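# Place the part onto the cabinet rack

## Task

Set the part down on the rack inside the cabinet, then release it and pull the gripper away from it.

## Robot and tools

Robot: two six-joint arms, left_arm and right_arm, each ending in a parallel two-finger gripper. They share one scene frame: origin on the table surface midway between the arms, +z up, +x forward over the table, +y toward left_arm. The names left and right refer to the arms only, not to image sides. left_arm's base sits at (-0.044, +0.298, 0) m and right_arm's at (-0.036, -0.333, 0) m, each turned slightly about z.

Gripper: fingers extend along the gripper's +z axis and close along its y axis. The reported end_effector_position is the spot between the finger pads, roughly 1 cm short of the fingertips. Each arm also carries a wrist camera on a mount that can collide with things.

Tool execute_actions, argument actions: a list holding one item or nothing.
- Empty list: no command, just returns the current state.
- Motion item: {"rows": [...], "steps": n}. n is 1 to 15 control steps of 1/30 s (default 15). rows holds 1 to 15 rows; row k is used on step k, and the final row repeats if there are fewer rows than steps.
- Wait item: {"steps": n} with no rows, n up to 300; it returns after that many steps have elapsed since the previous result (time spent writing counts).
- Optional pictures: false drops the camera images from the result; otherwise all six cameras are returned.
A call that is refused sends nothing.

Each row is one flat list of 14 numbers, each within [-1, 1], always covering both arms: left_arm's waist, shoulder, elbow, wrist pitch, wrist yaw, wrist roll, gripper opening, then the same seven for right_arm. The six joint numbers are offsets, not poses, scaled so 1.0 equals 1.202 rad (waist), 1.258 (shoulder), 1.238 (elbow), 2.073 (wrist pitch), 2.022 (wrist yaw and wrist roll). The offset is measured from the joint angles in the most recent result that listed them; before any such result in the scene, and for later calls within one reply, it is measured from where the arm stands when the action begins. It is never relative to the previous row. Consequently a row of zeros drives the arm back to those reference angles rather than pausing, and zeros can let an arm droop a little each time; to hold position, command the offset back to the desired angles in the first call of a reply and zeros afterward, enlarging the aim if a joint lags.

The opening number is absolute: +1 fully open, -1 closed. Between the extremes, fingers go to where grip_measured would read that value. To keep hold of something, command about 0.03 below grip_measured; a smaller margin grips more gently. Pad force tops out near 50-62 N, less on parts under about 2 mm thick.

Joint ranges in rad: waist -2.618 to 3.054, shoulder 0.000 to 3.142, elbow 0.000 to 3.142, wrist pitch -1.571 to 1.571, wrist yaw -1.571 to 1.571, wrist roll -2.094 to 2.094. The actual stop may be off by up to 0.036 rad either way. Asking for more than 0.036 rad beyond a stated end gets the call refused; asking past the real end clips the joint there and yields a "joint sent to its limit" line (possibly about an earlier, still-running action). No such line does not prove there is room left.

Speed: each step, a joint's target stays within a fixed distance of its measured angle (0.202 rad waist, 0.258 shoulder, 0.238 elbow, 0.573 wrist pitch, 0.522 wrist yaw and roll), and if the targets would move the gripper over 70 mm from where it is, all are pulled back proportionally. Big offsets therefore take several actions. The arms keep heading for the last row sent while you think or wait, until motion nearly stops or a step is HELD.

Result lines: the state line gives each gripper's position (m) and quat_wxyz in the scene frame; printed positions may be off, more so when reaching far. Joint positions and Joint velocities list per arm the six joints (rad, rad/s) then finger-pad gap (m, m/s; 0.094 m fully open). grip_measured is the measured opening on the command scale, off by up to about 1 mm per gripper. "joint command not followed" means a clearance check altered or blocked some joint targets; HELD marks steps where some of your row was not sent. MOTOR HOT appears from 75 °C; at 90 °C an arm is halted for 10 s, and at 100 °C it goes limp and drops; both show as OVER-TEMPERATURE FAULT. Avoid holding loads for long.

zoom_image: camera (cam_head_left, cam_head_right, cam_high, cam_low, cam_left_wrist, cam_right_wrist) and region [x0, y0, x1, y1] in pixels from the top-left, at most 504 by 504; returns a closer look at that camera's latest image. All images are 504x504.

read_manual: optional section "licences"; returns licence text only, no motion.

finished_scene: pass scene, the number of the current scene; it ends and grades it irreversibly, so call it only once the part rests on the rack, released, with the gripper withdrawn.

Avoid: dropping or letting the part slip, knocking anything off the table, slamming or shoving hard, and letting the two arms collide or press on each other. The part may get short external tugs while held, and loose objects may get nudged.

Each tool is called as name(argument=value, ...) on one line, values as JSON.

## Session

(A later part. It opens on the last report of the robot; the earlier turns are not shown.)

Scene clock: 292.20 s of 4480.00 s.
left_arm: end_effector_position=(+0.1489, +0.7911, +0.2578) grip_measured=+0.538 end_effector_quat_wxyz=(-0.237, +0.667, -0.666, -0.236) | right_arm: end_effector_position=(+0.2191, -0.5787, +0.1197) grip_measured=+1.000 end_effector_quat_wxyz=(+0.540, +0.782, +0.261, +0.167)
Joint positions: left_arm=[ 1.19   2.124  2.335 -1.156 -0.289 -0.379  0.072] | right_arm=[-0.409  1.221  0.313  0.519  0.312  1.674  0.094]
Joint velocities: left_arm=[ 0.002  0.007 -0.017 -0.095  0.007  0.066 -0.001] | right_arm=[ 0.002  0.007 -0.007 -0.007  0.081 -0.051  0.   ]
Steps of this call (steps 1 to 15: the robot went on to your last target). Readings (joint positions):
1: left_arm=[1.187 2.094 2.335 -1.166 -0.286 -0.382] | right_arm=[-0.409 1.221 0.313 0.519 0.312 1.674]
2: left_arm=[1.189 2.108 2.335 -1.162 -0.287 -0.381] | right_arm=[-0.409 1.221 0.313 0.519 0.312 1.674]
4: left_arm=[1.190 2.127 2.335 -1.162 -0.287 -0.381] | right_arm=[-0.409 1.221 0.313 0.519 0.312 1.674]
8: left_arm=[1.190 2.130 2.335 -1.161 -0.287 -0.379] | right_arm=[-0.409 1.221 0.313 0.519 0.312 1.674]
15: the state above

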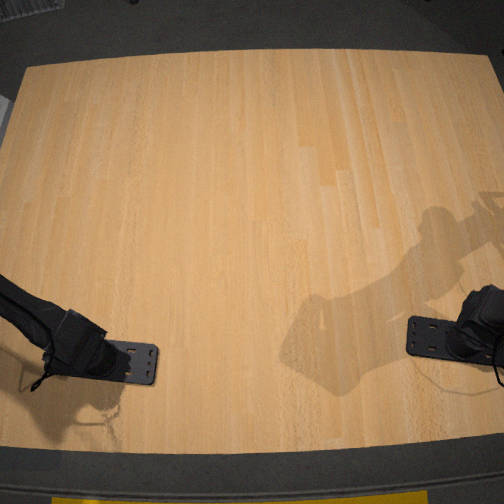

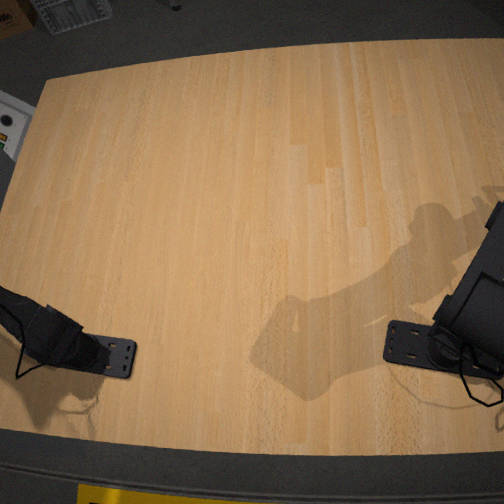

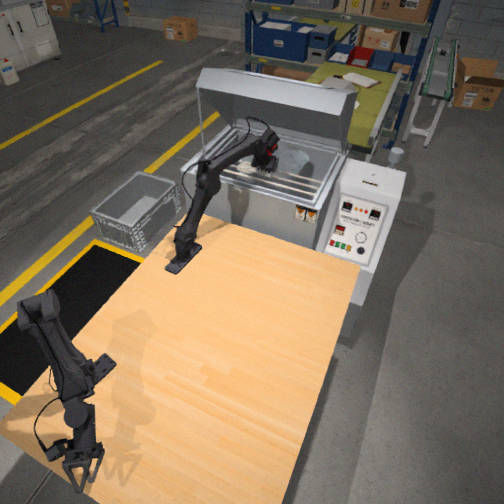

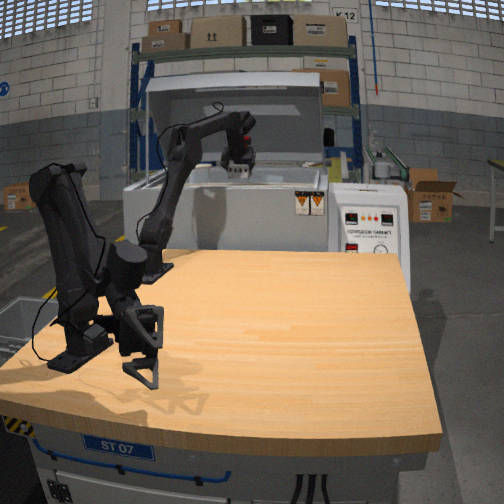

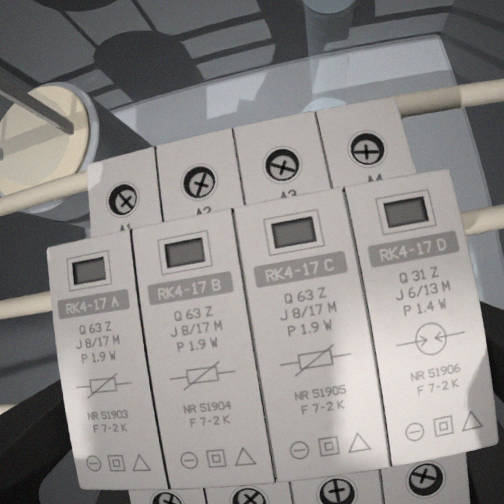

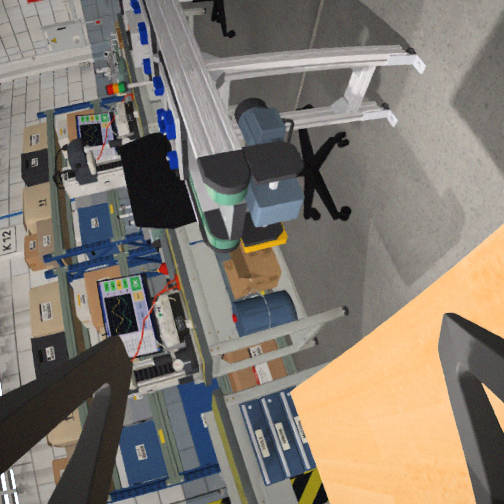

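execute_actions(actions=[{"rows":[[0,-0.044,0.03,0.038,-0.016,0,0.5,0,0,0,0,0,0,1],[0,-0.048,0.022,0.043,-0.016,0,0.5,0,0,0,0,0,0,1],[0,-0.051,0.012,0.048,-0.016,0,0.5,0,0,0,0,0,0,1],[0,-0.055,0.001,0.054,-0.016,0,0.5,0,0,0,0,0,0,1],[0,-0.059,-0.011,0.06,-0.016,0,0.5,0,0,0,0,0,0,1],[0,-0.063,-0.023,0.066,-0.016,0,0.5,0,0,0,0,0,0,1],[0,-0.067,-0.036,0.072,-0.016,0,0.5,0,0,0,0,0,0,1],[0,-0.071,-0.049,0.077,-0.016,0,0.5,0,0,0,0,0,0,1],[0,-0.074,-0.061,0.082,-0.016,0,0.5,0,0,0,0,0,0,1],[0,-0.077,-0.073,0.086,-0.016,0,0.5,0,0,0,0,0,0,1],[0,-0.08,-0.085,0.09,-0.016,0,0.5,0,0,0,0,0,0,1],[0,-0.083,-0.096,0.093,-0.016,0,0.5,0,0,0,0,0,0,1],[0,-0.085,-0.105,0.096,-0.016,0,0.5,0,0,0,0,0,0,1],[0,-0.086,-0.112,0.097,-0.016,0,0.5,0,0,0,0,0,0,1],[0,-0.087,-0.116,0.098,-0.016,0,0.5,0,0,0,0,0,0,1]],"steps":15}], pictures=false)

execute_actions(actions=[{"steps":15}])

Scene clock: 308.57 s of 4480.00 s.
left_arm: end_effector_position=(+0.1482, +0.7909, +0.2542) grip_measured=+0.538 end_effector_quat_wxyz=(-0.251, +0.666, -0.660, -0.242) | right_arm: end_effector_position=(+0.2191, -0.5787, +0.1197) grip_measured=+1.000 end_effector_quat_wxyz=(+0.540, +0.782, +0.261, +0.167)
Joint positions: left_arm=[ 1.19   2.06   2.196 -1.047 -0.292 -0.379  0.072] | right_arm=[-0.409  1.221  0.313  0.519  0.312  1.674  0.094]
Joint velocities: left_arm=[-0.017 -0.012 -0.281  0.139  0.051  0.022 -0.   ] | right_arm=[-0.022 -0.007 -0.007 -0.081  0.022 -0.051  0.   ]
Steps of this call (steps 1 to 15: the robot went on to your last target; steps 16 to 90: nothing new was sent; then 12.87 s passed at rest; steps 91 to 105: all 15 steps of this action). Readings (joint positions):
91: left_arm=[1.190 2.124 2.335 -1.155 -0.289 -0.379] | right_arm=[-0.409 1.221 0.313 0.519 0.312 1.674]
92: left_arm=[1.190 2.123 2.335 -1.154 -0.289 -0.379] | right_arm=[-0.409 1.221 0.313 0.519 0.312 1.674]
94: left_arm=[1.190 2.119 2.331 -1.145 -0.289 -0.379] | right_arm=[-0.409 1.221 0.313 0.519 0.312 1.674]
98: left_arm=[1.190 2.090 2.288 -1.105 -0.290 -0.379] | right_arm=[-0.409 1.221 0.313 0.519 0.312 1.674]
105: the state above

Scene clock: 309.07 s of 4480.00 s.
left_arm: end_effector_position=(+0.1489, +0.7923, +0.2488) grip_measured=+0.538 end_effector_quat_wxyz=(-0.251, +0.666, -0.660, -0.242) | right_arm: end_effector_position=(+0.2191, -0.5787, +0.1197) grip_measured=+1.000 end_effector_quat_wxyz=(+0.540, +0.782, +0.261, +0.167)
Joint positions: left_arm=[ 1.19   2.06   2.174 -1.027 -0.292 -0.379  0.072] | right_arm=[-0.409  1.221  0.313  0.519  0.312  1.674  0.094]
Joint velocities: left_arm=[-0.007 -0.017 -0.002 -0.095 -0.022 -0.066  0.001] | right_arm=[-0.002  0.007  0.012 -0.081  0.051 -0.037  0.   ]
Steps of this call (steps 1 to 15: the robot went on to your last target). Readings (joint positions):
1: left_arm=[1.190 2.060 2.188 -1.043 -0.292 -0.379] | right_arm=[-0.409 1.221 0.313 0.519 0.312 1.674]
2: left_arm=[1.190 2.060 2.181 -1.041 -0.292 -0.379] | right_arm=[-0.409 1.221 0.313 0.519 0.312 1.674]
4: left_arm=[1.190 2.060 2.175 -1.041 -0.292 -0.379] | right_arm=[-0.409 1.221 0.313 0.519 0.312 1.674]
8: left_arm=[1.190 2.060 2.174 -1.033 -0.292 -0.379] | right_arm=[-0.409 1.221 0.313 0.519 0.312 1.674]
15: the state above

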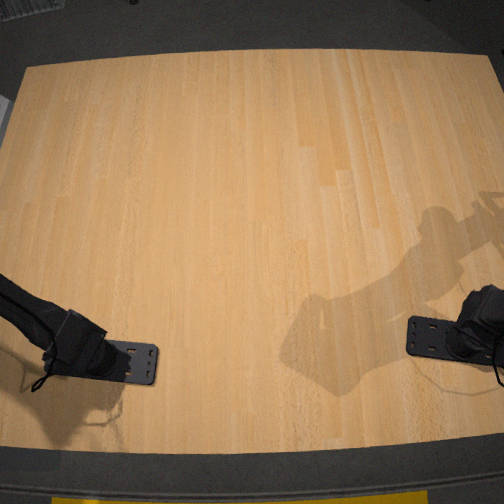

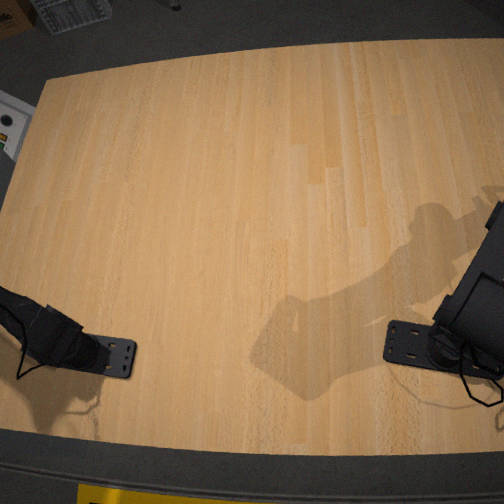

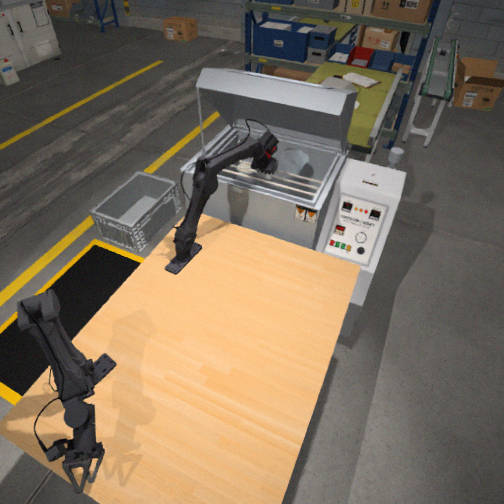

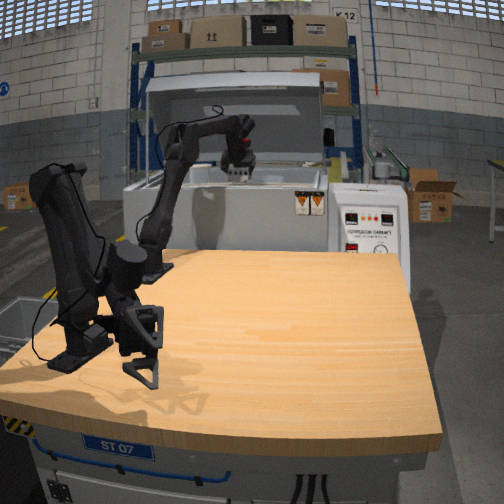

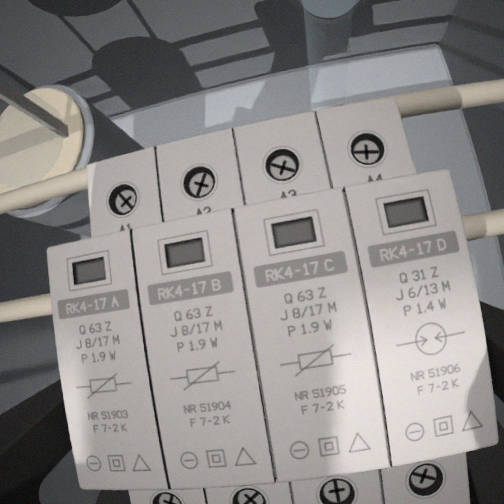

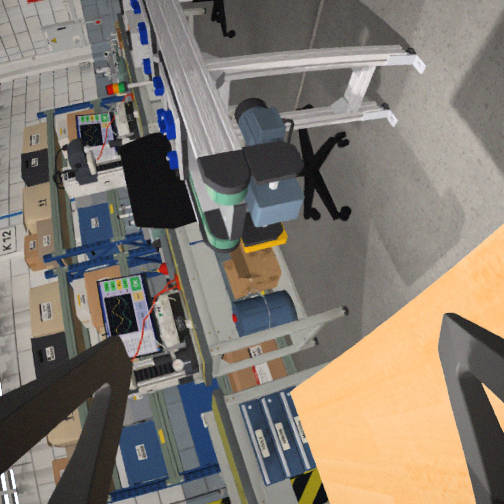

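execute_actions(actions=[{"rows":[[0,-0.036,0.011,0.038,-0.014,0,0.5,0,0,0,0,0,0,1],[0,-0.036,0.007,0.04,-0.014,0,0.5,0,0,0,0,0,0,1],[0,-0.036,0.003,0.042,-0.014,0,0.5,0,0,0,0,0,0,1],[0,-0.036,-0.001,0.044,-0.014,0,0.5,0,0,0,0,0,0,1],[0,-0.036,-0.005,0.046,-0.014,0,0.5,0,0,0,0,0,0,1],[0,-0.036,-0.009,0.048,-0.014,0,0.5,0,0,0,0,0,0,1],[0,-0.036,-0.012,0.049,-0.014,0,0.5,0,0,0,0,0,0,1],[0,-0.036,-0.015,0.05,-0.014,0,0.5,0,0,0,0,0,0,1],[0,-0.036,-0.018,0.051,-0.014,0,0.5,0,0,0,0,0,0,1],[0,-0.036,-0.021,0.052,-0.014,0,0.5,0,0,0,0,0,0,1],[0,-0.036,-0.023,0.053,-0.014,0,0.5,0,0,0,0,0,0,1],[0,-0.036,-0.025,0.053,-0.014,0,0.5,0,0,0,0,0,0,1],[0,-0.036,-0.027,0.053,-0.014,0,0.5,0,0,0,0,0,0,1],[0,-0.036,-0.029,0.053,-0.014,0,0.5,0,0,0,0,0,0,1],[0,-0.036,-0.03,0.053,-0.014,0,0.5,0,0,0,0,0,0,1]],"steps":15}], pictures=false)

execute_actions(actions=[{"steps":12}])

Scene clock: 318.60 s of 4480.00 s.
left_arm: end_effector_position=(+0.1493, +0.7931, +0.2355) grip_measured=+0.538 end_effector_quat_wxyz=(-0.244, +0.667, -0.662, -0.240) | right_arm: end_effector_position=(+0.2191, -0.5787, +0.1197) grip_measured=+1.000 end_effector_quat_wxyz=(+0.540, +0.782, +0.261, +0.167)
Joint positions: left_arm=[ 1.19   2.06   2.128 -0.996 -0.292 -0.379  0.072] | right_arm=[-0.409  1.221  0.313  0.519  0.312  1.674  0.094]
Joint velocities: left_arm=[-0.007 -0.022 -0.046  0.022 -0.066 -0.007 -0.001] | right_arm=[ 0.022  0.007  0.007  0.037  0.081 -0.007  0.   ]
Steps of this call (steps 1 to 15: the robot went on to your last target; steps 16 to 90: nothing new was sent; then 6.03 s passed at rest; steps 91 to 105: all 15 steps of this action). Readings (joint positions):
91: left_arm=[1.190 2.060 2.174 -1.026 -0.292 -0.379] | right_arm=[-0.409 1.221 0.313 0.519 0.312 1.674]
92: left_arm=[1.190 2.060 2.174 -1.025 -0.292 -0.379] | right_arm=[-0.409 1.221 0.313 0.519 0.312 1.674]
94: left_arm=[1.190 2.060 2.171 -1.019 -0.292 -0.379] | right_arm=[-0.409 1.221 0.313 0.519 0.312 1.674]
98: left_arm=[1.190 2.060 2.153 -1.005 -0.292 -0.379] | right_arm=[-0.409 1.221 0.313 0.519 0.312 1.674]
105: the state above

Scene clock: 319.00 s of 4480.00 s.
left_arm: end_effector_position=(+0.1496, +0.7938, +0.2353) grip_measured=+0.538 end_effector_quat_wxyz=(-0.245, +0.666, -0.662, -0.240) | right_arm: end_effector_position=(+0.2191, -0.5787, +0.1197) grip_measured=+1.000 end_effector_quat_wxyz=(+0.540, +0.782, +0.261, +0.167)
Joint positions: left_arm=[ 1.19   2.06   2.125 -0.99  -0.292 -0.379  0.072] | right_arm=[-0.409  1.221  0.313  0.519  0.312  1.674  0.094]
Joint velocities: left_arm=[-0.012 -0.027 -0.007  0.007 -0.037  0.007 -0.   ] | right_arm=[ 0.002  0.002  0.002 -0.081 -0.022 -0.007  0.   ]
Steps of this call (steps 1 to 12: the robot went on to your last target). Readings (joint positions):
1: left_arm=[1.190 2.060 2.127 -0.995 -0.292 -0.379] | right_arm=[-0.409 1.221 0.313 0.519 0.312 1.674]
2: left_arm=[1.190 2.060 2.126 -0.995 -0.292 -0.379] | right_arm=[-0.409 1.221 0.313 0.519 0.312 1.674]
4: left_arm=[1.190 2.060 2.125 -0.994 -0.292 -0.379] | right_arm=[-0.409 1.221 0.313 0.519 0.312 1.674]
8: left_arm=[1.190 2.060 2.125 -0.991 -0.292 -0.379] | right_arm=[-0.409 1.221 0.313 0.519 0.312 1.674]
12: the state above

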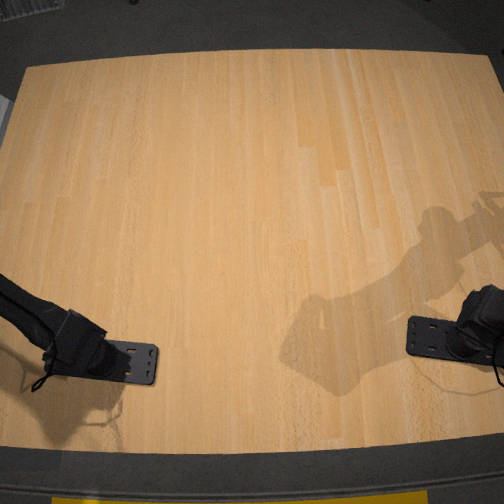

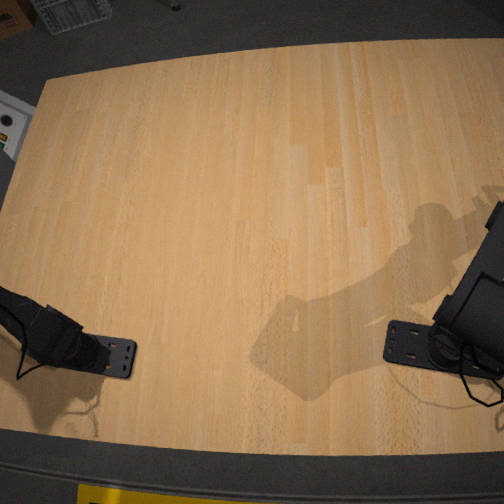

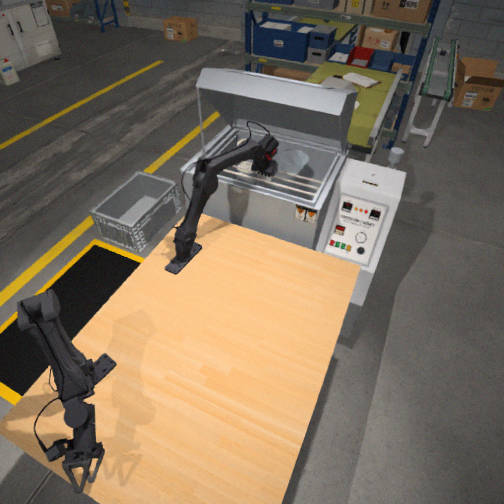

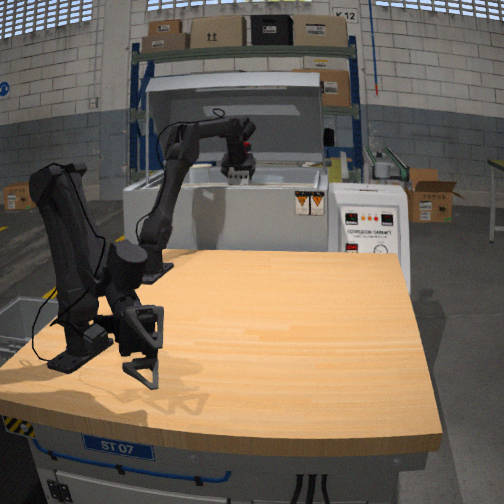

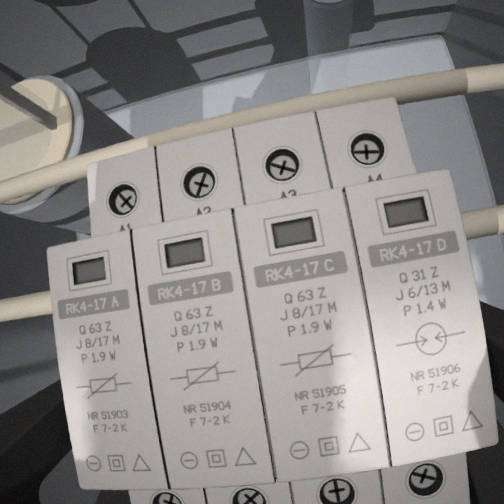

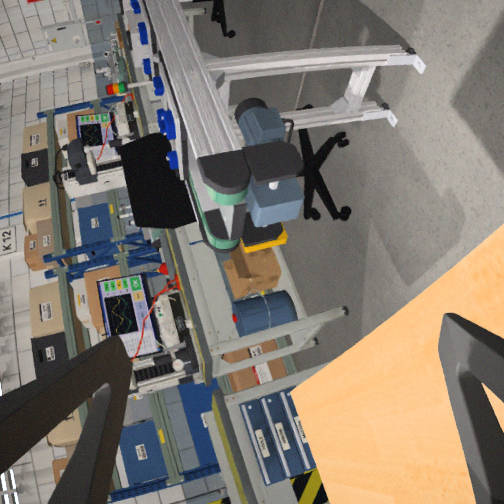

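execute_actions(actions=[{"rows":[[0,-0.036,0.007,0.036,-0.014,0,0.5,0,0,0,0,0,0,1],[0,-0.036,0.005,0.036,-0.014,0,0.5,0,0,0,0,0,0,1],[0,-0.036,0.003,0.037,-0.014,0,0.5,0,0,0,0,0,0,1],[0,-0.036,0.001,0.037,-0.014,0,0.5,0,0,0,0,0,0,1],[0,-0.036,-0.001,0.038,-0.014,0,0.5,0,0,0,0,0,0,1],[0,-0.036,-0.003,0.038,-0.014,0,0.5,0,0,0,0,0,0,1],[0,-0.036,-0.005,0.039,-0.014,0,0.5,0,0,0,0,0,0,1],[0,-0.036,-0.007,0.039,-0.014,0,0.5,0,0,0,0,0,0,1],[0,-0.036,-0.009,0.04,-0.014,0,0.5,0,0,0,0,0,0,1],[0,-0.036,-0.011,0.04,-0.014,0,0.5,0,0,0,0,0,0,1],[0,-0.036,-0.012,0.04,-0.014,0,0.5,0,0,0,0,0,0,1]],"steps":15}], pictures=false)

execute_actions(actions=[{"steps":8}])

Scene clock: 326.60 s of 4480.00 s.
left_arm: end_effector_position=(+0.1494, +0.7935, +0.2288) grip_measured=+0.538 end_effector_quat_wxyz=(-0.241, +0.667, -0.663, -0.239) | right_arm: end_effector_position=(+0.2191, -0.5787, +0.1197) grip_measured=+1.000 end_effector_quat_wxyz=(+0.540, +0.782, +0.261, +0.167)
Joint positions: left_arm=[ 1.19   2.059  2.103 -0.978 -0.293 -0.379  0.072] | right_arm=[-0.409  1.221  0.313  0.519  0.312  1.674  0.094]
Joint velocities: left_arm=[-0.002 -0.002 -0.002 -0.037  0.081 -0.037  0.001] | right_arm=[ 0.007  0.007 -0.012  0.022 -0.037 -0.051  0.   ]
Steps of this call (steps 1 to 15: the robot went on to your last target; steps 16 to 90: nothing new was sent; then 4.10 s passed at rest; steps 91 to 105: all 15 steps of this action). Readings (joint positions):
91: left_arm=[1.190 2.060 2.125 -0.990 -0.292 -0.379] | right_arm=[-0.409 1.221 0.313 0.519 0.312 1.674]
92: left_arm=[1.190 2.060 2.125 -0.990 -0.292 -0.379] | right_arm=[-0.409 1.221 0.313 0.519 0.312 1.674]
94: left_arm=[1.190 2.060 2.122 -0.987 -0.292 -0.379] | right_arm=[-0.409 1.221 0.313 0.519 0.312 1.674]
98: left_arm=[1.190 2.060 2.110 -0.982 -0.292 -0.379] | right_arm=[-0.409 1.221 0.313 0.519 0.312 1.674]
105: the state above

Scene clock: 326.87 s of 4480.00 s.
left_arm: end_effector_position=(+0.1494, +0.7935, +0.2288) grip_measured=+0.538 end_effector_quat_wxyz=(-0.241, +0.667, -0.663, -0.239) | right_arm: end_effector_position=(+0.2191, -0.5787, +0.1197) grip_measured=+1.000 end_effector_quat_wxyz=(+0.540, +0.782, +0.261, +0.167)
Joint positions: left_arm=[ 1.19   2.059  2.103 -0.978 -0.293 -0.379  0.072] | right_arm=[-0.409  1.221  0.313  0.519  0.312  1.674  0.094]
Joint velocities: left_arm=[ 0.007 -0.012 -0.012  0.007 -0.007 -0.11   0.   ] | right_arm=[-0.012 -0.017  0.007  0.007 -0.022 -0.022  0.   ]
Steps of this call (steps 1 to 8: the robot went on to your last target). Readings (joint positions):
1: left_arm=[1.190 2.059 2.103 -0.978 -0.293 -0.379] | right_arm=[-0.409 1.221 0.313 0.519 0.312 1.674]
2: left_arm=[1.190 2.059 2.103 -0.978 -0.293 -0.379] | right_arm=[-0.409 1.221 0.313 0.519 0.312 1.674]
4: left_arm=[1.190 2.059 2.103 -0.978 -0.293 -0.379] | right_arm=[-0.409 1.221 0.313 0.519 0.312 1.674]
8: the state above

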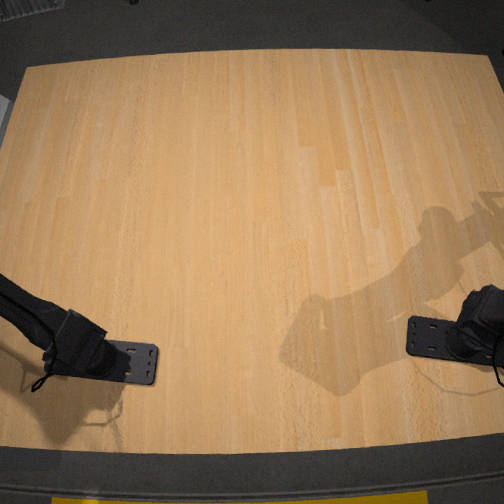

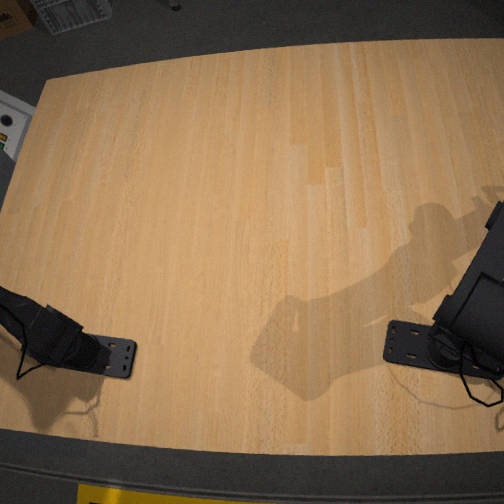

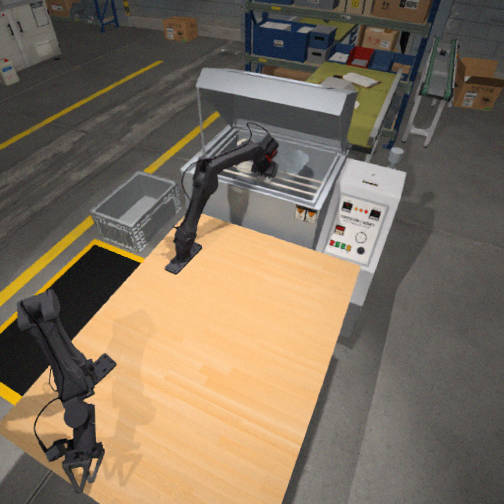

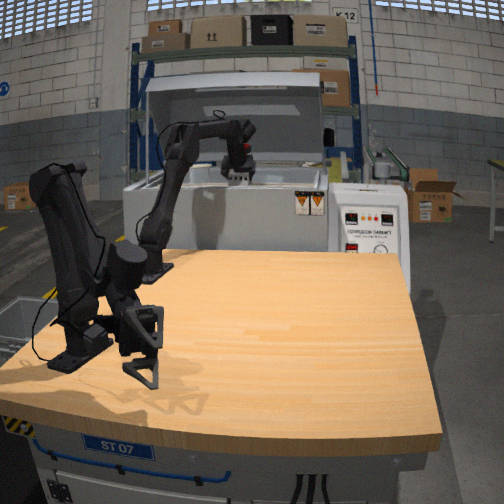

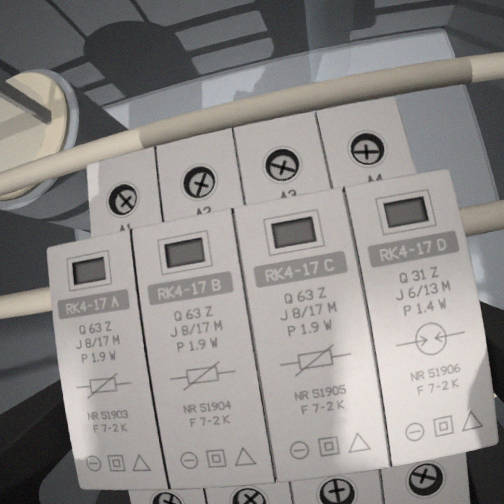

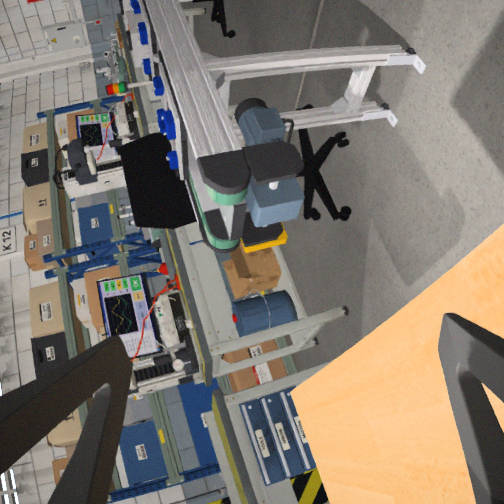

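execute_actions(actions=[{"rows":[[0,-0.035,0.004,0.034,-0.014,0,0.5,0,0,0,0,0,0,1],[0,-0.035,0.002,0.034,-0.014,0,0.5,0,0,0,0,0,0,1],[0,-0.035,0,0.035,-0.014,0,0.5,0,0,0,0,0,0,1],[0,-0.035,-0.002,0.035,-0.014,0,0.5,0,0,0,0,0,0,1],[0,-0.035,-0.004,0.036,-0.014,0,0.5,0,0,0,0,0,0,1],[0,-0.035,-0.006,0.036,-0.014,0,0.5,0,0,0,0,0,0,1],[0,-0.035,-0.008,0.037,-0.014,0,0.5,0,0,0,0,0,0,1]],"steps":15}], pictures=false)

Scene clock: 335.17 s of 4480.00 s.
left_arm: end_effector_position=(+0.1497, +0.7942, +0.2276) grip_measured=+0.538 end_effector_quat_wxyz=(-0.243, +0.667, -0.662, -0.240) | right_arm: end_effector_position=(+0.2191, -0.5787, +0.1197) grip_measured=+1.000 end_effector_quat_wxyz=(+0.540, +0.782, +0.261, +0.167)
Joint positions: left_arm=[ 1.19   2.055  2.088 -0.962 -0.293 -0.379  0.072] | right_arm=[-0.409  1.221  0.313  0.519  0.312  1.674  0.094]
Joint velocities: left_arm=[-0.012  0.002 -0.027  0.066 -0.037 -0.037 -0.001] | right_arm=[ 0.012  0.012 -0.002 -0.022  0.022 -0.037  0.   ]
Steps of this call (steps 1 to 15: the robot went on to your last target; steps 16 to 90: nothing new was sent; then 4.80 s passed at rest; steps 91 to 105: all 15 steps of this action). Readings (joint positions):
91: left_arm=[1.190 2.059 2.103 -0.978 -0.293 -0.379] | right_arm=[-0.409 1.221 0.313 0.519 0.312 1.674]
92: left_arm=[1.190 2.059 2.101 -0.977 -0.293 -0.379] | right_arm=[-0.409 1.221 0.313 0.519 0.312 1.674]
94: left_arm=[1.190 2.058 2.098 -0.973 -0.293 -0.379] | right_arm=[-0.409 1.221 0.313 0.519 0.312 1.674]
98: left_arm=[1.190 2.055 2.090 -0.965 -0.293 -0.379] | right_arm=[-0.409 1.221 0.313 0.519 0.312 1.674]
105: the state above

execute_actions(actions=[{"rows":[[0,-0.033,0.004,0.027,-0.012,0,0.52,0,0,0,0,0,0,1],[0,-0.032,0.005,0.024,-0.011,0,0.54,0,0,0,0,0,0,1],[0,-0.031,0.006,0.021,-0.01,0,0.56,0,0,0,0,0,0,1],[0,-0.03,0.006,0.018,-0.009,0,0.59,0,0,0,0,0,0,1],[0,-0.03,0.006,0.016,-0.008,0,0.63,0,0,0,0,0,0,1],[0,-0.03,0.006,0.014,-0.007,0,0.68,0,0,0,0,0,0,1],[0,-0.03,0.006,0.013,-0.006,0,0.74,0,0,0,0,0,0,1],[0,-0.03,0.006,0.012,-0.005,0,0.8,0,0,0,0,0,0,1],[0,-0.03,0.006,0.012,-0.005,0,0.86,0,0,0,0,0,0,1],[0,-0.03,0.006,0.012,-0.005,0,0.92,0,0,0,0,0,0,1],[0,-0.03,0.006,0.012,-0.005,0,1,0,0,0,0,0,0,1]],"steps":15}], pictures=true)

execute_actions(actions=[{"rows":[[-0.007,-0.025,0.02,0,0,0,1,0,0,0,0,0,0,1],[-0.01,-0.032,0.024,-0.006,0,0,1,0,0,0,0,0,0,1],[-0.013,-0.04,0.029,-0.014,0,0,1,0,0,0,0,0,0,1],[-0.017,-0.05,0.035,-0.024,0,0,1,0,0,0,0,0,0,1],[-0.021,-0.061,0.041,-0.035,0,0,1,0,0,0,0,0,0,1],[-0.025,-0.073,0.048,-0.047,0,0,1,0,0,0,0,0,0,1],[-0.029,-0.085,0.055,-0.059,0,0,1,0,0,0,0,0,0,1],[-0.033,-0.097,0.062,-0.071,0,0,1,0,0,0,0,0,0,1],[-0.037,-0.109,0.069,-0.083,0,0,1,0,0,0,0,0,0,1],[-0.041,-0.121,0.076,-0.095,0,0,1,0,0,0,0,0,0,1],[-0.044,-0.133,0.082,-0.106,0,0,1,0,0,0,0,0,0,1],[-0.047,-0.145,0.088,-0.117,0,0,1,0,0,0,0,0,0,1],[-0.05,-0.157,0.093,-0.127,0,0,1,0,0,0,0,0,0,1],[-0.053,-0.17,0.097,-0.136,0,0,1,0,0,0,0,0,0,1],[-0.056,-0.185,0.1,-0.143,0,0,1,0,0,0,0,0,0,1]],"steps":15}], pictures=true)

execute_actions(actions=[{"rows":[[-0.012,-0.065,0.025,-0.02,0,0,1,0,0,0,0,0,0,1],[-0.018,-0.085,0.02,-0.022,0.005,0.005,1,0,0,0,0,0,0,1],[-0.025,-0.108,0.01,-0.023,0.01,0.01,1,0,0,0,0,0,0,1],[-0.033,-0.133,-0.005,-0.023,0.015,0.015,1,0,0,0,0,0,0,1],[-0.042,-0.16,-0.025,-0.022,0.02,0.02,1,0,0,0,0,0,0,1],[-0.052,-0.188,-0.05,-0.02,0.025,0.025,1,0,0,0,0,0,0,1],[-0.062,-0.217,-0.078,-0.018,0.03,0.03,1,0,0,0,0,0,0,1],[-0.073,-0.246,-0.108,-0.015,0.035,0.035,1,0,0,0,0,0,0,1],[-0.084,-0.275,-0.138,-0.012,0.04,0.04,1,0,0,0,0,0,0,1],[-0.095,-0.304,-0.168,-0.009,0.045,0.045,1,0,0,0,0,0,0,1],[-0.106,-0.333,-0.198,-0.006,0.05,0.05,1,0,0,0,0,0,0,1],[-0.117,-0.362,-0.228,-0.003,0.055,0.055,1,0,0,0,0,0,0,1],[-0.128,-0.391,-0.258,0,0.06,0.06,1,0,0,0,0,0,0,1],[-0.139,-0.42,-0.288,0.003,0.065,0.065,1,0,0,0,0,0,0,1],[-0.15,-0.449,-0.318,0.006,0.07,0.07,1,0,0,0,0,0,0,1]],"steps":15}], pictures=false)

execute_actions(actions=[{"rows":[[-0.035,-0.09,-0.075,0.005,0.015,0.02,1,0,0,0,0,0,0,1],[-0.046,-0.113,-0.102,0.007,0.019,0.024,1,0,0,0,0,0,0,1],[-0.057,-0.134,-0.128,0.009,0.023,0.028,1,0,0,0,0,0,0,1],[-0.068,-0.153,-0.152,0.011,0.027,0.032,1,0,0,0,0,0,0,1],[-0.079,-0.17,-0.174,0.013,0.03,0.035,1,0,0,0,0,0,0,1],[-0.09,-0.185,-0.194,0.015,0.033,0.038,1,0,0,0,0,0,0,1],[-0.1,-0.198,-0.212,0.017,0.036,0.041,1,0,0,0,0,0,0,1],[-0.109,-0.209,-0.228,0.019,0.038,0.043,1,0,0,0,0,0,0,1],[-0.117,-0.218,-0.242,0.02,0.04,0.045,1,0,0,0,0,0,0,1],[-0.124,-0.225,-0.253,0.021,0.041,0.046,1,0,0,0,0,0,0,1],[-0.129,-0.23,-0.261,0.022,0.042,0.047,1,0,0,0,0,0,0,1],[-0.132,-0.233,-0.266,0.022,0.042,0.047,1,0,0,0,0,0,0,1]],"steps":15}], pictures=true)

Scene clock: 359.60 s of 4480.00 s.
left_arm: end_effector_position=(+0.1495, +0.7944, +0.2411) grip_measured=+1.000 end_effector_quat_wxyz=(-0.259, +0.665, -0.656, -0.246) | right_arm: end_effector_position=(+0.2191, -0.5787, +0.1197) grip_measured=+1.000 end_effector_quat_wxyz=(+0.540, +0.782, +0.261, +0.167)
Joint positions: left_arm=[ 1.19   2.032  2.088 -0.948 -0.295 -0.379  0.094] | right_arm=[-0.409  1.221  0.313  0.519  0.312  1.674  0.094]
Joint velocities: left_arm=[ 0.007 -0.007  0.002  0.022 -0.037 -0.022  0.   ] | right_arm=[-0.002  0.007  0.017  0.007  0.007 -0.022  0.   ]
Steps of this call (steps 1 to 15: the robot went on to your last target; steps 16 to 90: nothing new was sent; then 20.93 s passed at rest; steps 91 to 105: all 15 steps of this action). Readings (joint positions):
91: left_arm=[1.190 2.055 2.088 -0.962 -0.293 -0.379] | right_arm=[-0.409 1.221 0.313 0.519 0.312 1.674]
92: left_arm=[1.190 2.055 2.088 -0.962 -0.293 -0.379] | right_arm=[-0.409 1.221 0.313 0.519 0.312 1.674]
94: left_arm=[1.190 2.055 2.088 -0.961 -0.294 -0.379] | right_arm=[-0.409 1.221 0.313 0.519 0.312 1.674]
98: left_arm=[1.190 2.043 2.088 -0.952 -0.295 -0.379] | right_arm=[-0.409 1.221 0.313 0.519 0.312 1.674]
105: the state above

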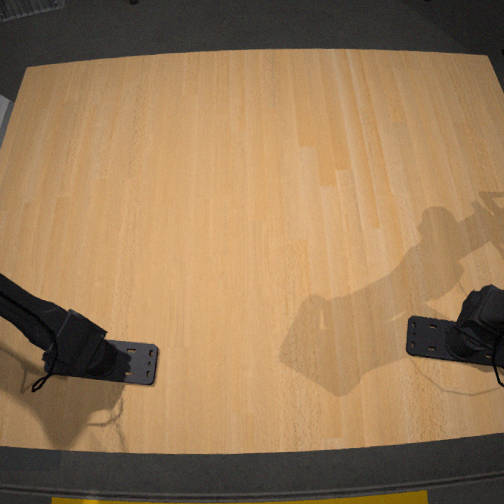

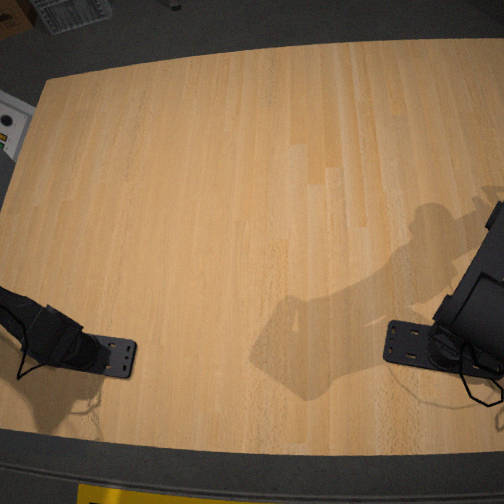

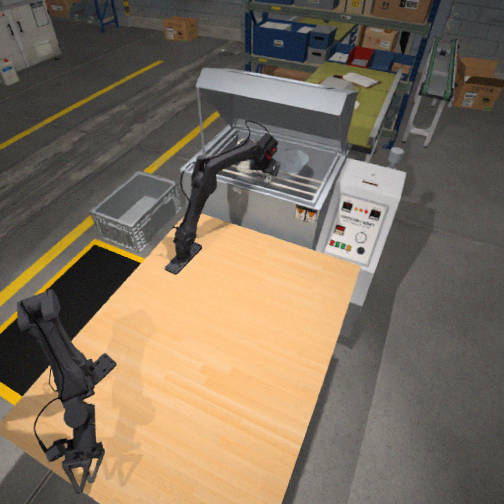

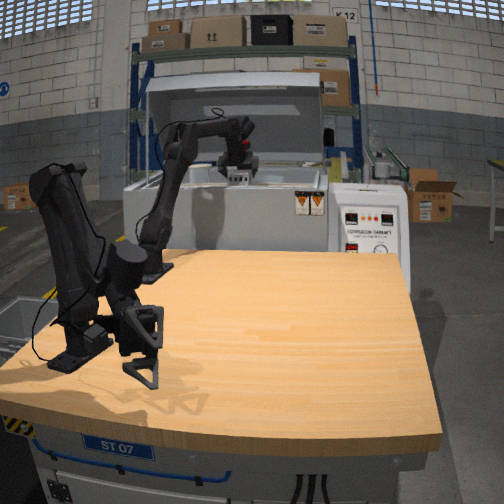

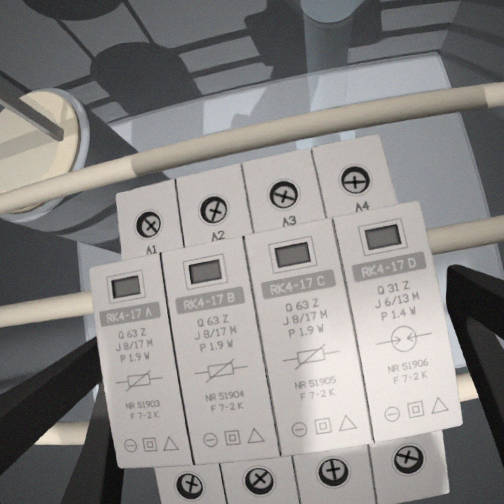

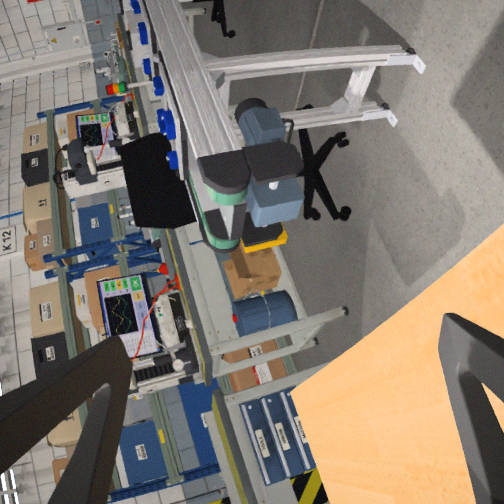

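Scene clock: 360.10 s of 4480.00 s.
left_arm: end_effector_position=(+0.1467, +0.7305, +0.3405) grip_measured=+1.000 end_effector_quat_wxyz=(-0.309, +0.640, -0.657, -0.251) | right_arm: end_effector_position=(+0.2191, -0.5787, +0.1197) grip_measured=+1.000 end_effector_quat_wxyz=(+0.540, +0.782, +0.261, +0.167)
Joint positions: left_arm=[ 1.134  1.842  2.187 -1.14  -0.295 -0.379  0.094] | right_arm=[-0.409  1.221  0.313  0.519  0.312  1.674  0.094]
Joint velocities: left_arm=[-0.085 -0.574  0.168 -0.505  0.022 -0.11   0.   ] | right_arm=[ 0.002 -0.017  0.012  0.037  0.022  0.007  0.   ]
Steps of this call (steps 1 to 15: all 15 steps of this action). Readings (joint positions):
1: left_arm=[1.190 2.032 2.088 -0.948 -0.295 -0.379] | right_arm=[-0.409 1.221 0.313 0.519 0.312 1.674]
2: left_arm=[1.190 2.031 2.088 -0.948 -0.295 -0.379] | right_arm=[-0.409 1.221 0.313 0.519 0.312 1.674]
4: left_arm=[1.188 2.024 2.093 -0.957 -0.295 -0.379] | right_arm=[-0.409 1.221 0.313 0.519 0.312 1.674]
8: left_arm=[1.171 1.979 2.119 -1.011 -0.295 -0.379] | right_arm=[-0.409 1.221 0.313 0.519 0.312 1.674]
15: the state above

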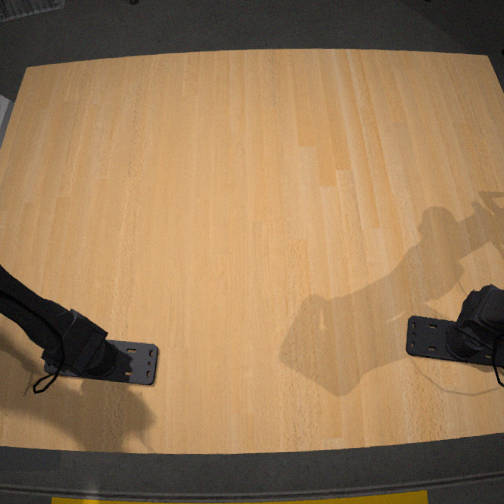

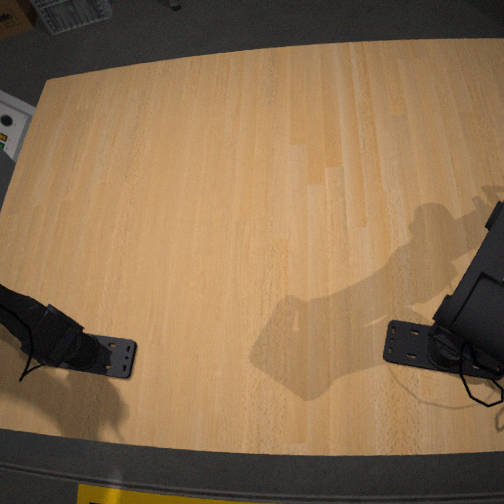

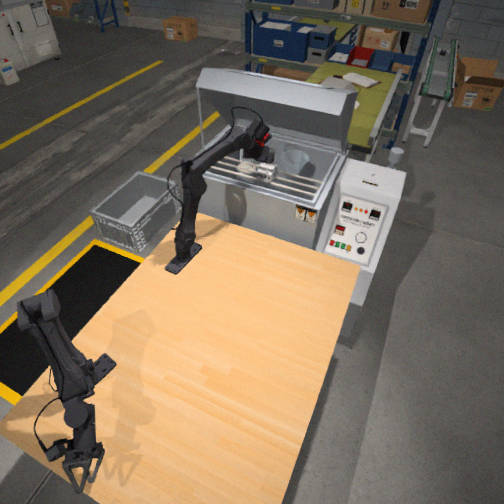

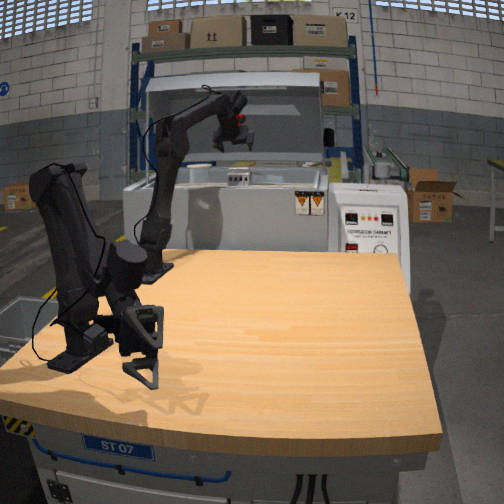

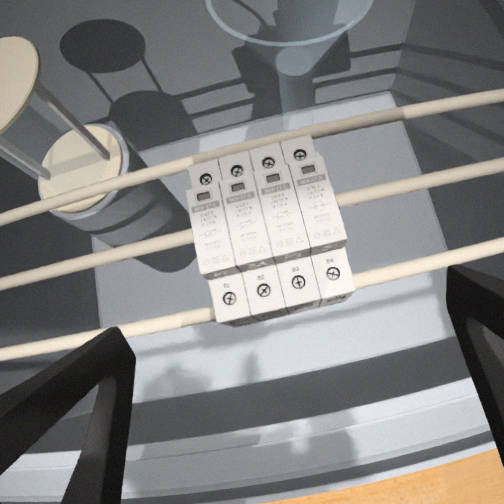

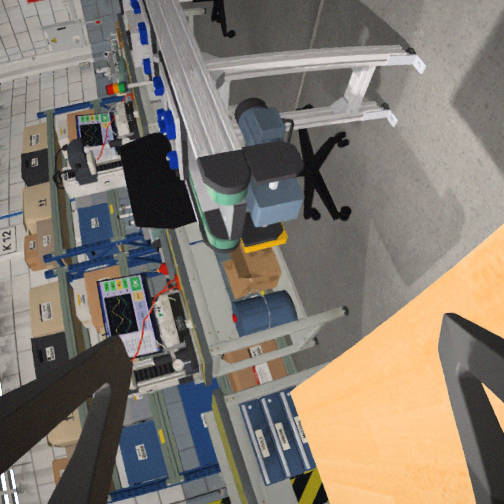

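Scene clock: 360.60 s of 4480.00 s.
left_arm: end_effector_position=(+0.1431, +0.5865, +0.4089) grip_measured=+1.000 end_effector_quat_wxyz=(+0.410, -0.528, +0.710, +0.220) | right_arm: end_effector_position=(+0.2191, -0.5787, +0.1197) grip_measured=+1.000 end_effector_quat_wxyz=(+0.540, +0.782, +0.261, +0.167)
Joint positions: left_arm=[ 0.981  1.341  1.866 -1.141 -0.198 -0.286  0.094] | right_arm=[-0.409  1.221  0.313  0.519  0.312  1.674  0.094]
Joint velocities: left_arm=[-0.359 -0.95  -1.101  0.066  0.3    0.315  0.   ] | right_arm=[-0.002 -0.007 -0.027  0.007  0.007 -0.007  0.   ]
Steps of this call (steps 1 to 15: all 15 steps of this action). Readings (joint positions):
1: left_arm=[1.131 1.820 2.190 -1.149 -0.295 -0.379] | right_arm=[-0.409 1.221 0.313 0.519 0.312 1.674]
2: left_arm=[1.128 1.797 2.191 -1.152 -0.294 -0.379] | right_arm=[-0.409 1.221 0.313 0.519 0.312 1.674]
4: left_arm=[1.119 1.747 2.190 -1.156 -0.288 -0.373] | right_arm=[-0.409 1.221 0.313 0.519 0.312 1.674]
8: left_arm=[1.076 1.605 2.118 -1.154 -0.263 -0.348] | right_arm=[-0.409 1.221 0.313 0.519 0.312 1.674]
15: the state above

Scene clock: 361.10 s of 4480.00 s.
left_arm: end_effector_position=(+0.1469, +0.5038, +0.3699) grip_measured=+1.000 end_effector_quat_wxyz=(+0.420, -0.431, +0.780, +0.173) | right_arm: end_effector_position=(+0.2191, -0.5787, +0.1197) grip_measured=+1.000 end_effector_quat_wxyz=(+0.540, +0.782, +0.261, +0.167)
Joint positions: left_arm=[ 0.832  1.062  1.547 -1.118 -0.123 -0.205  0.094] | right_arm=[-0.409  1.221  0.313  0.519  0.312  1.674  0.094]
Joint velocities: left_arm=[-0.027 -0.007 -0.11   0.066  0.007  0.095  0.   ] | right_arm=[-0.002  0.007 -0.017  0.051  0.051  0.051  0.   ]
Steps of this call (steps 1 to 15: all 15 steps of this action). Readings (joint positions):
1: left_arm=[0.968 1.307 1.831 -1.140 -0.192 -0.279] | right_arm=[-0.409 1.221 0.313 0.519 0.312 1.674]
2: left_arm=[0.954 1.274 1.797 -1.139 -0.186 -0.272] | right_arm=[-0.409 1.221 0.313 0.519 0.312 1.674]
4: left_arm=[0.928 1.209 1.735 -1.136 -0.174 -0.258] | right_arm=[-0.409 1.221 0.313 0.519 0.312 1.674]
8: left_arm=[0.876 1.108 1.634 -1.127 -0.150 -0.232] | right_arm=[-0.409 1.221 0.313 0.519 0.312 1.674]
15: the state above

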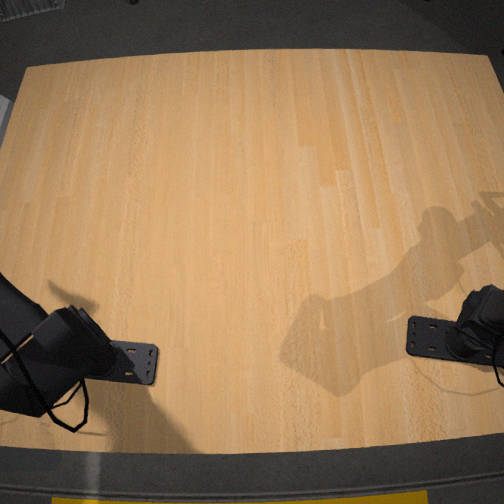

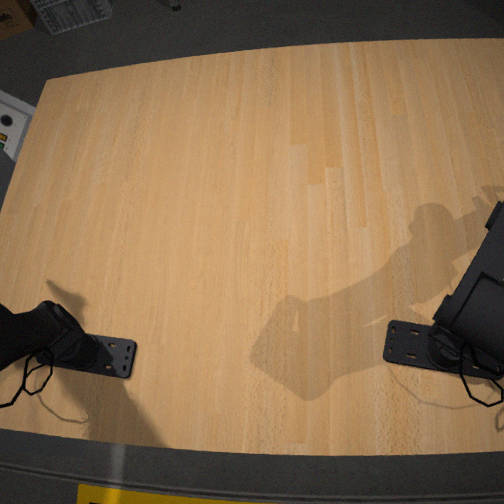

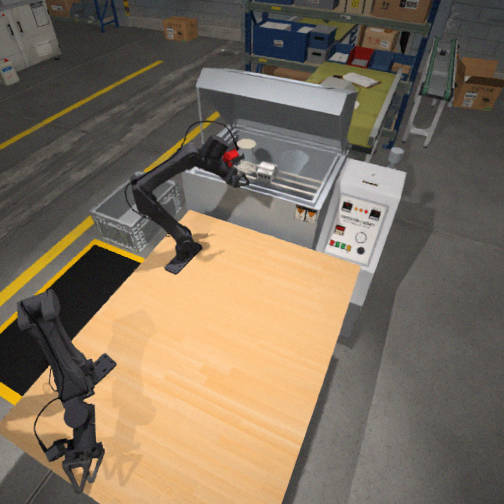

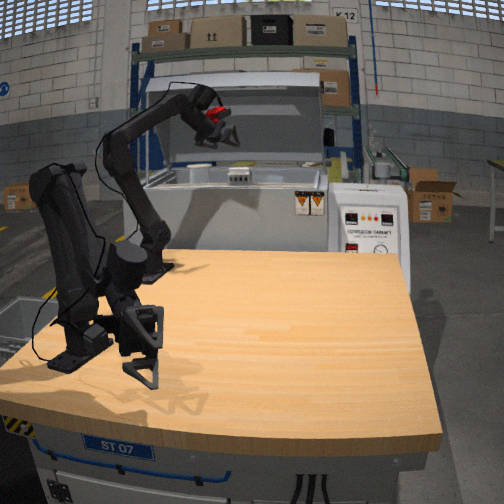

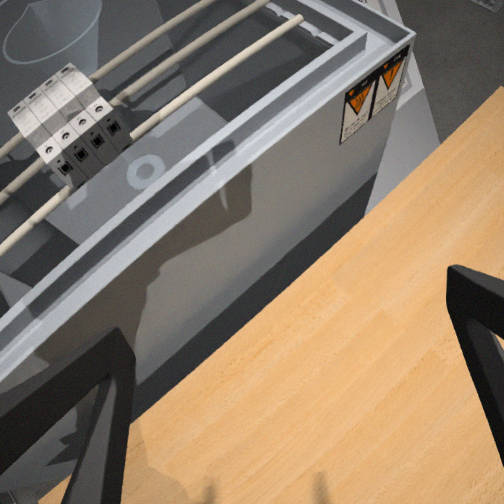

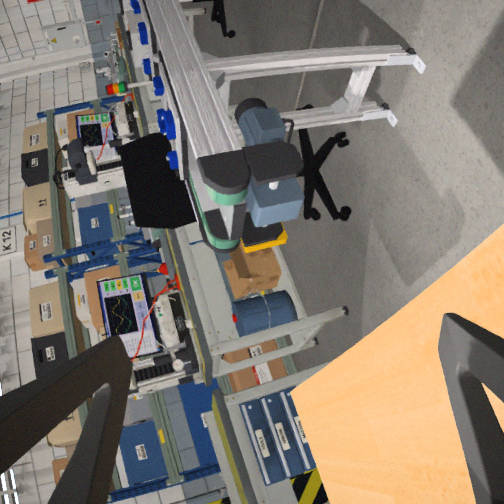

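The part is resting across two rods and the arm is clear.

finished_scene(scene=1)

The scene is finished: the task was done.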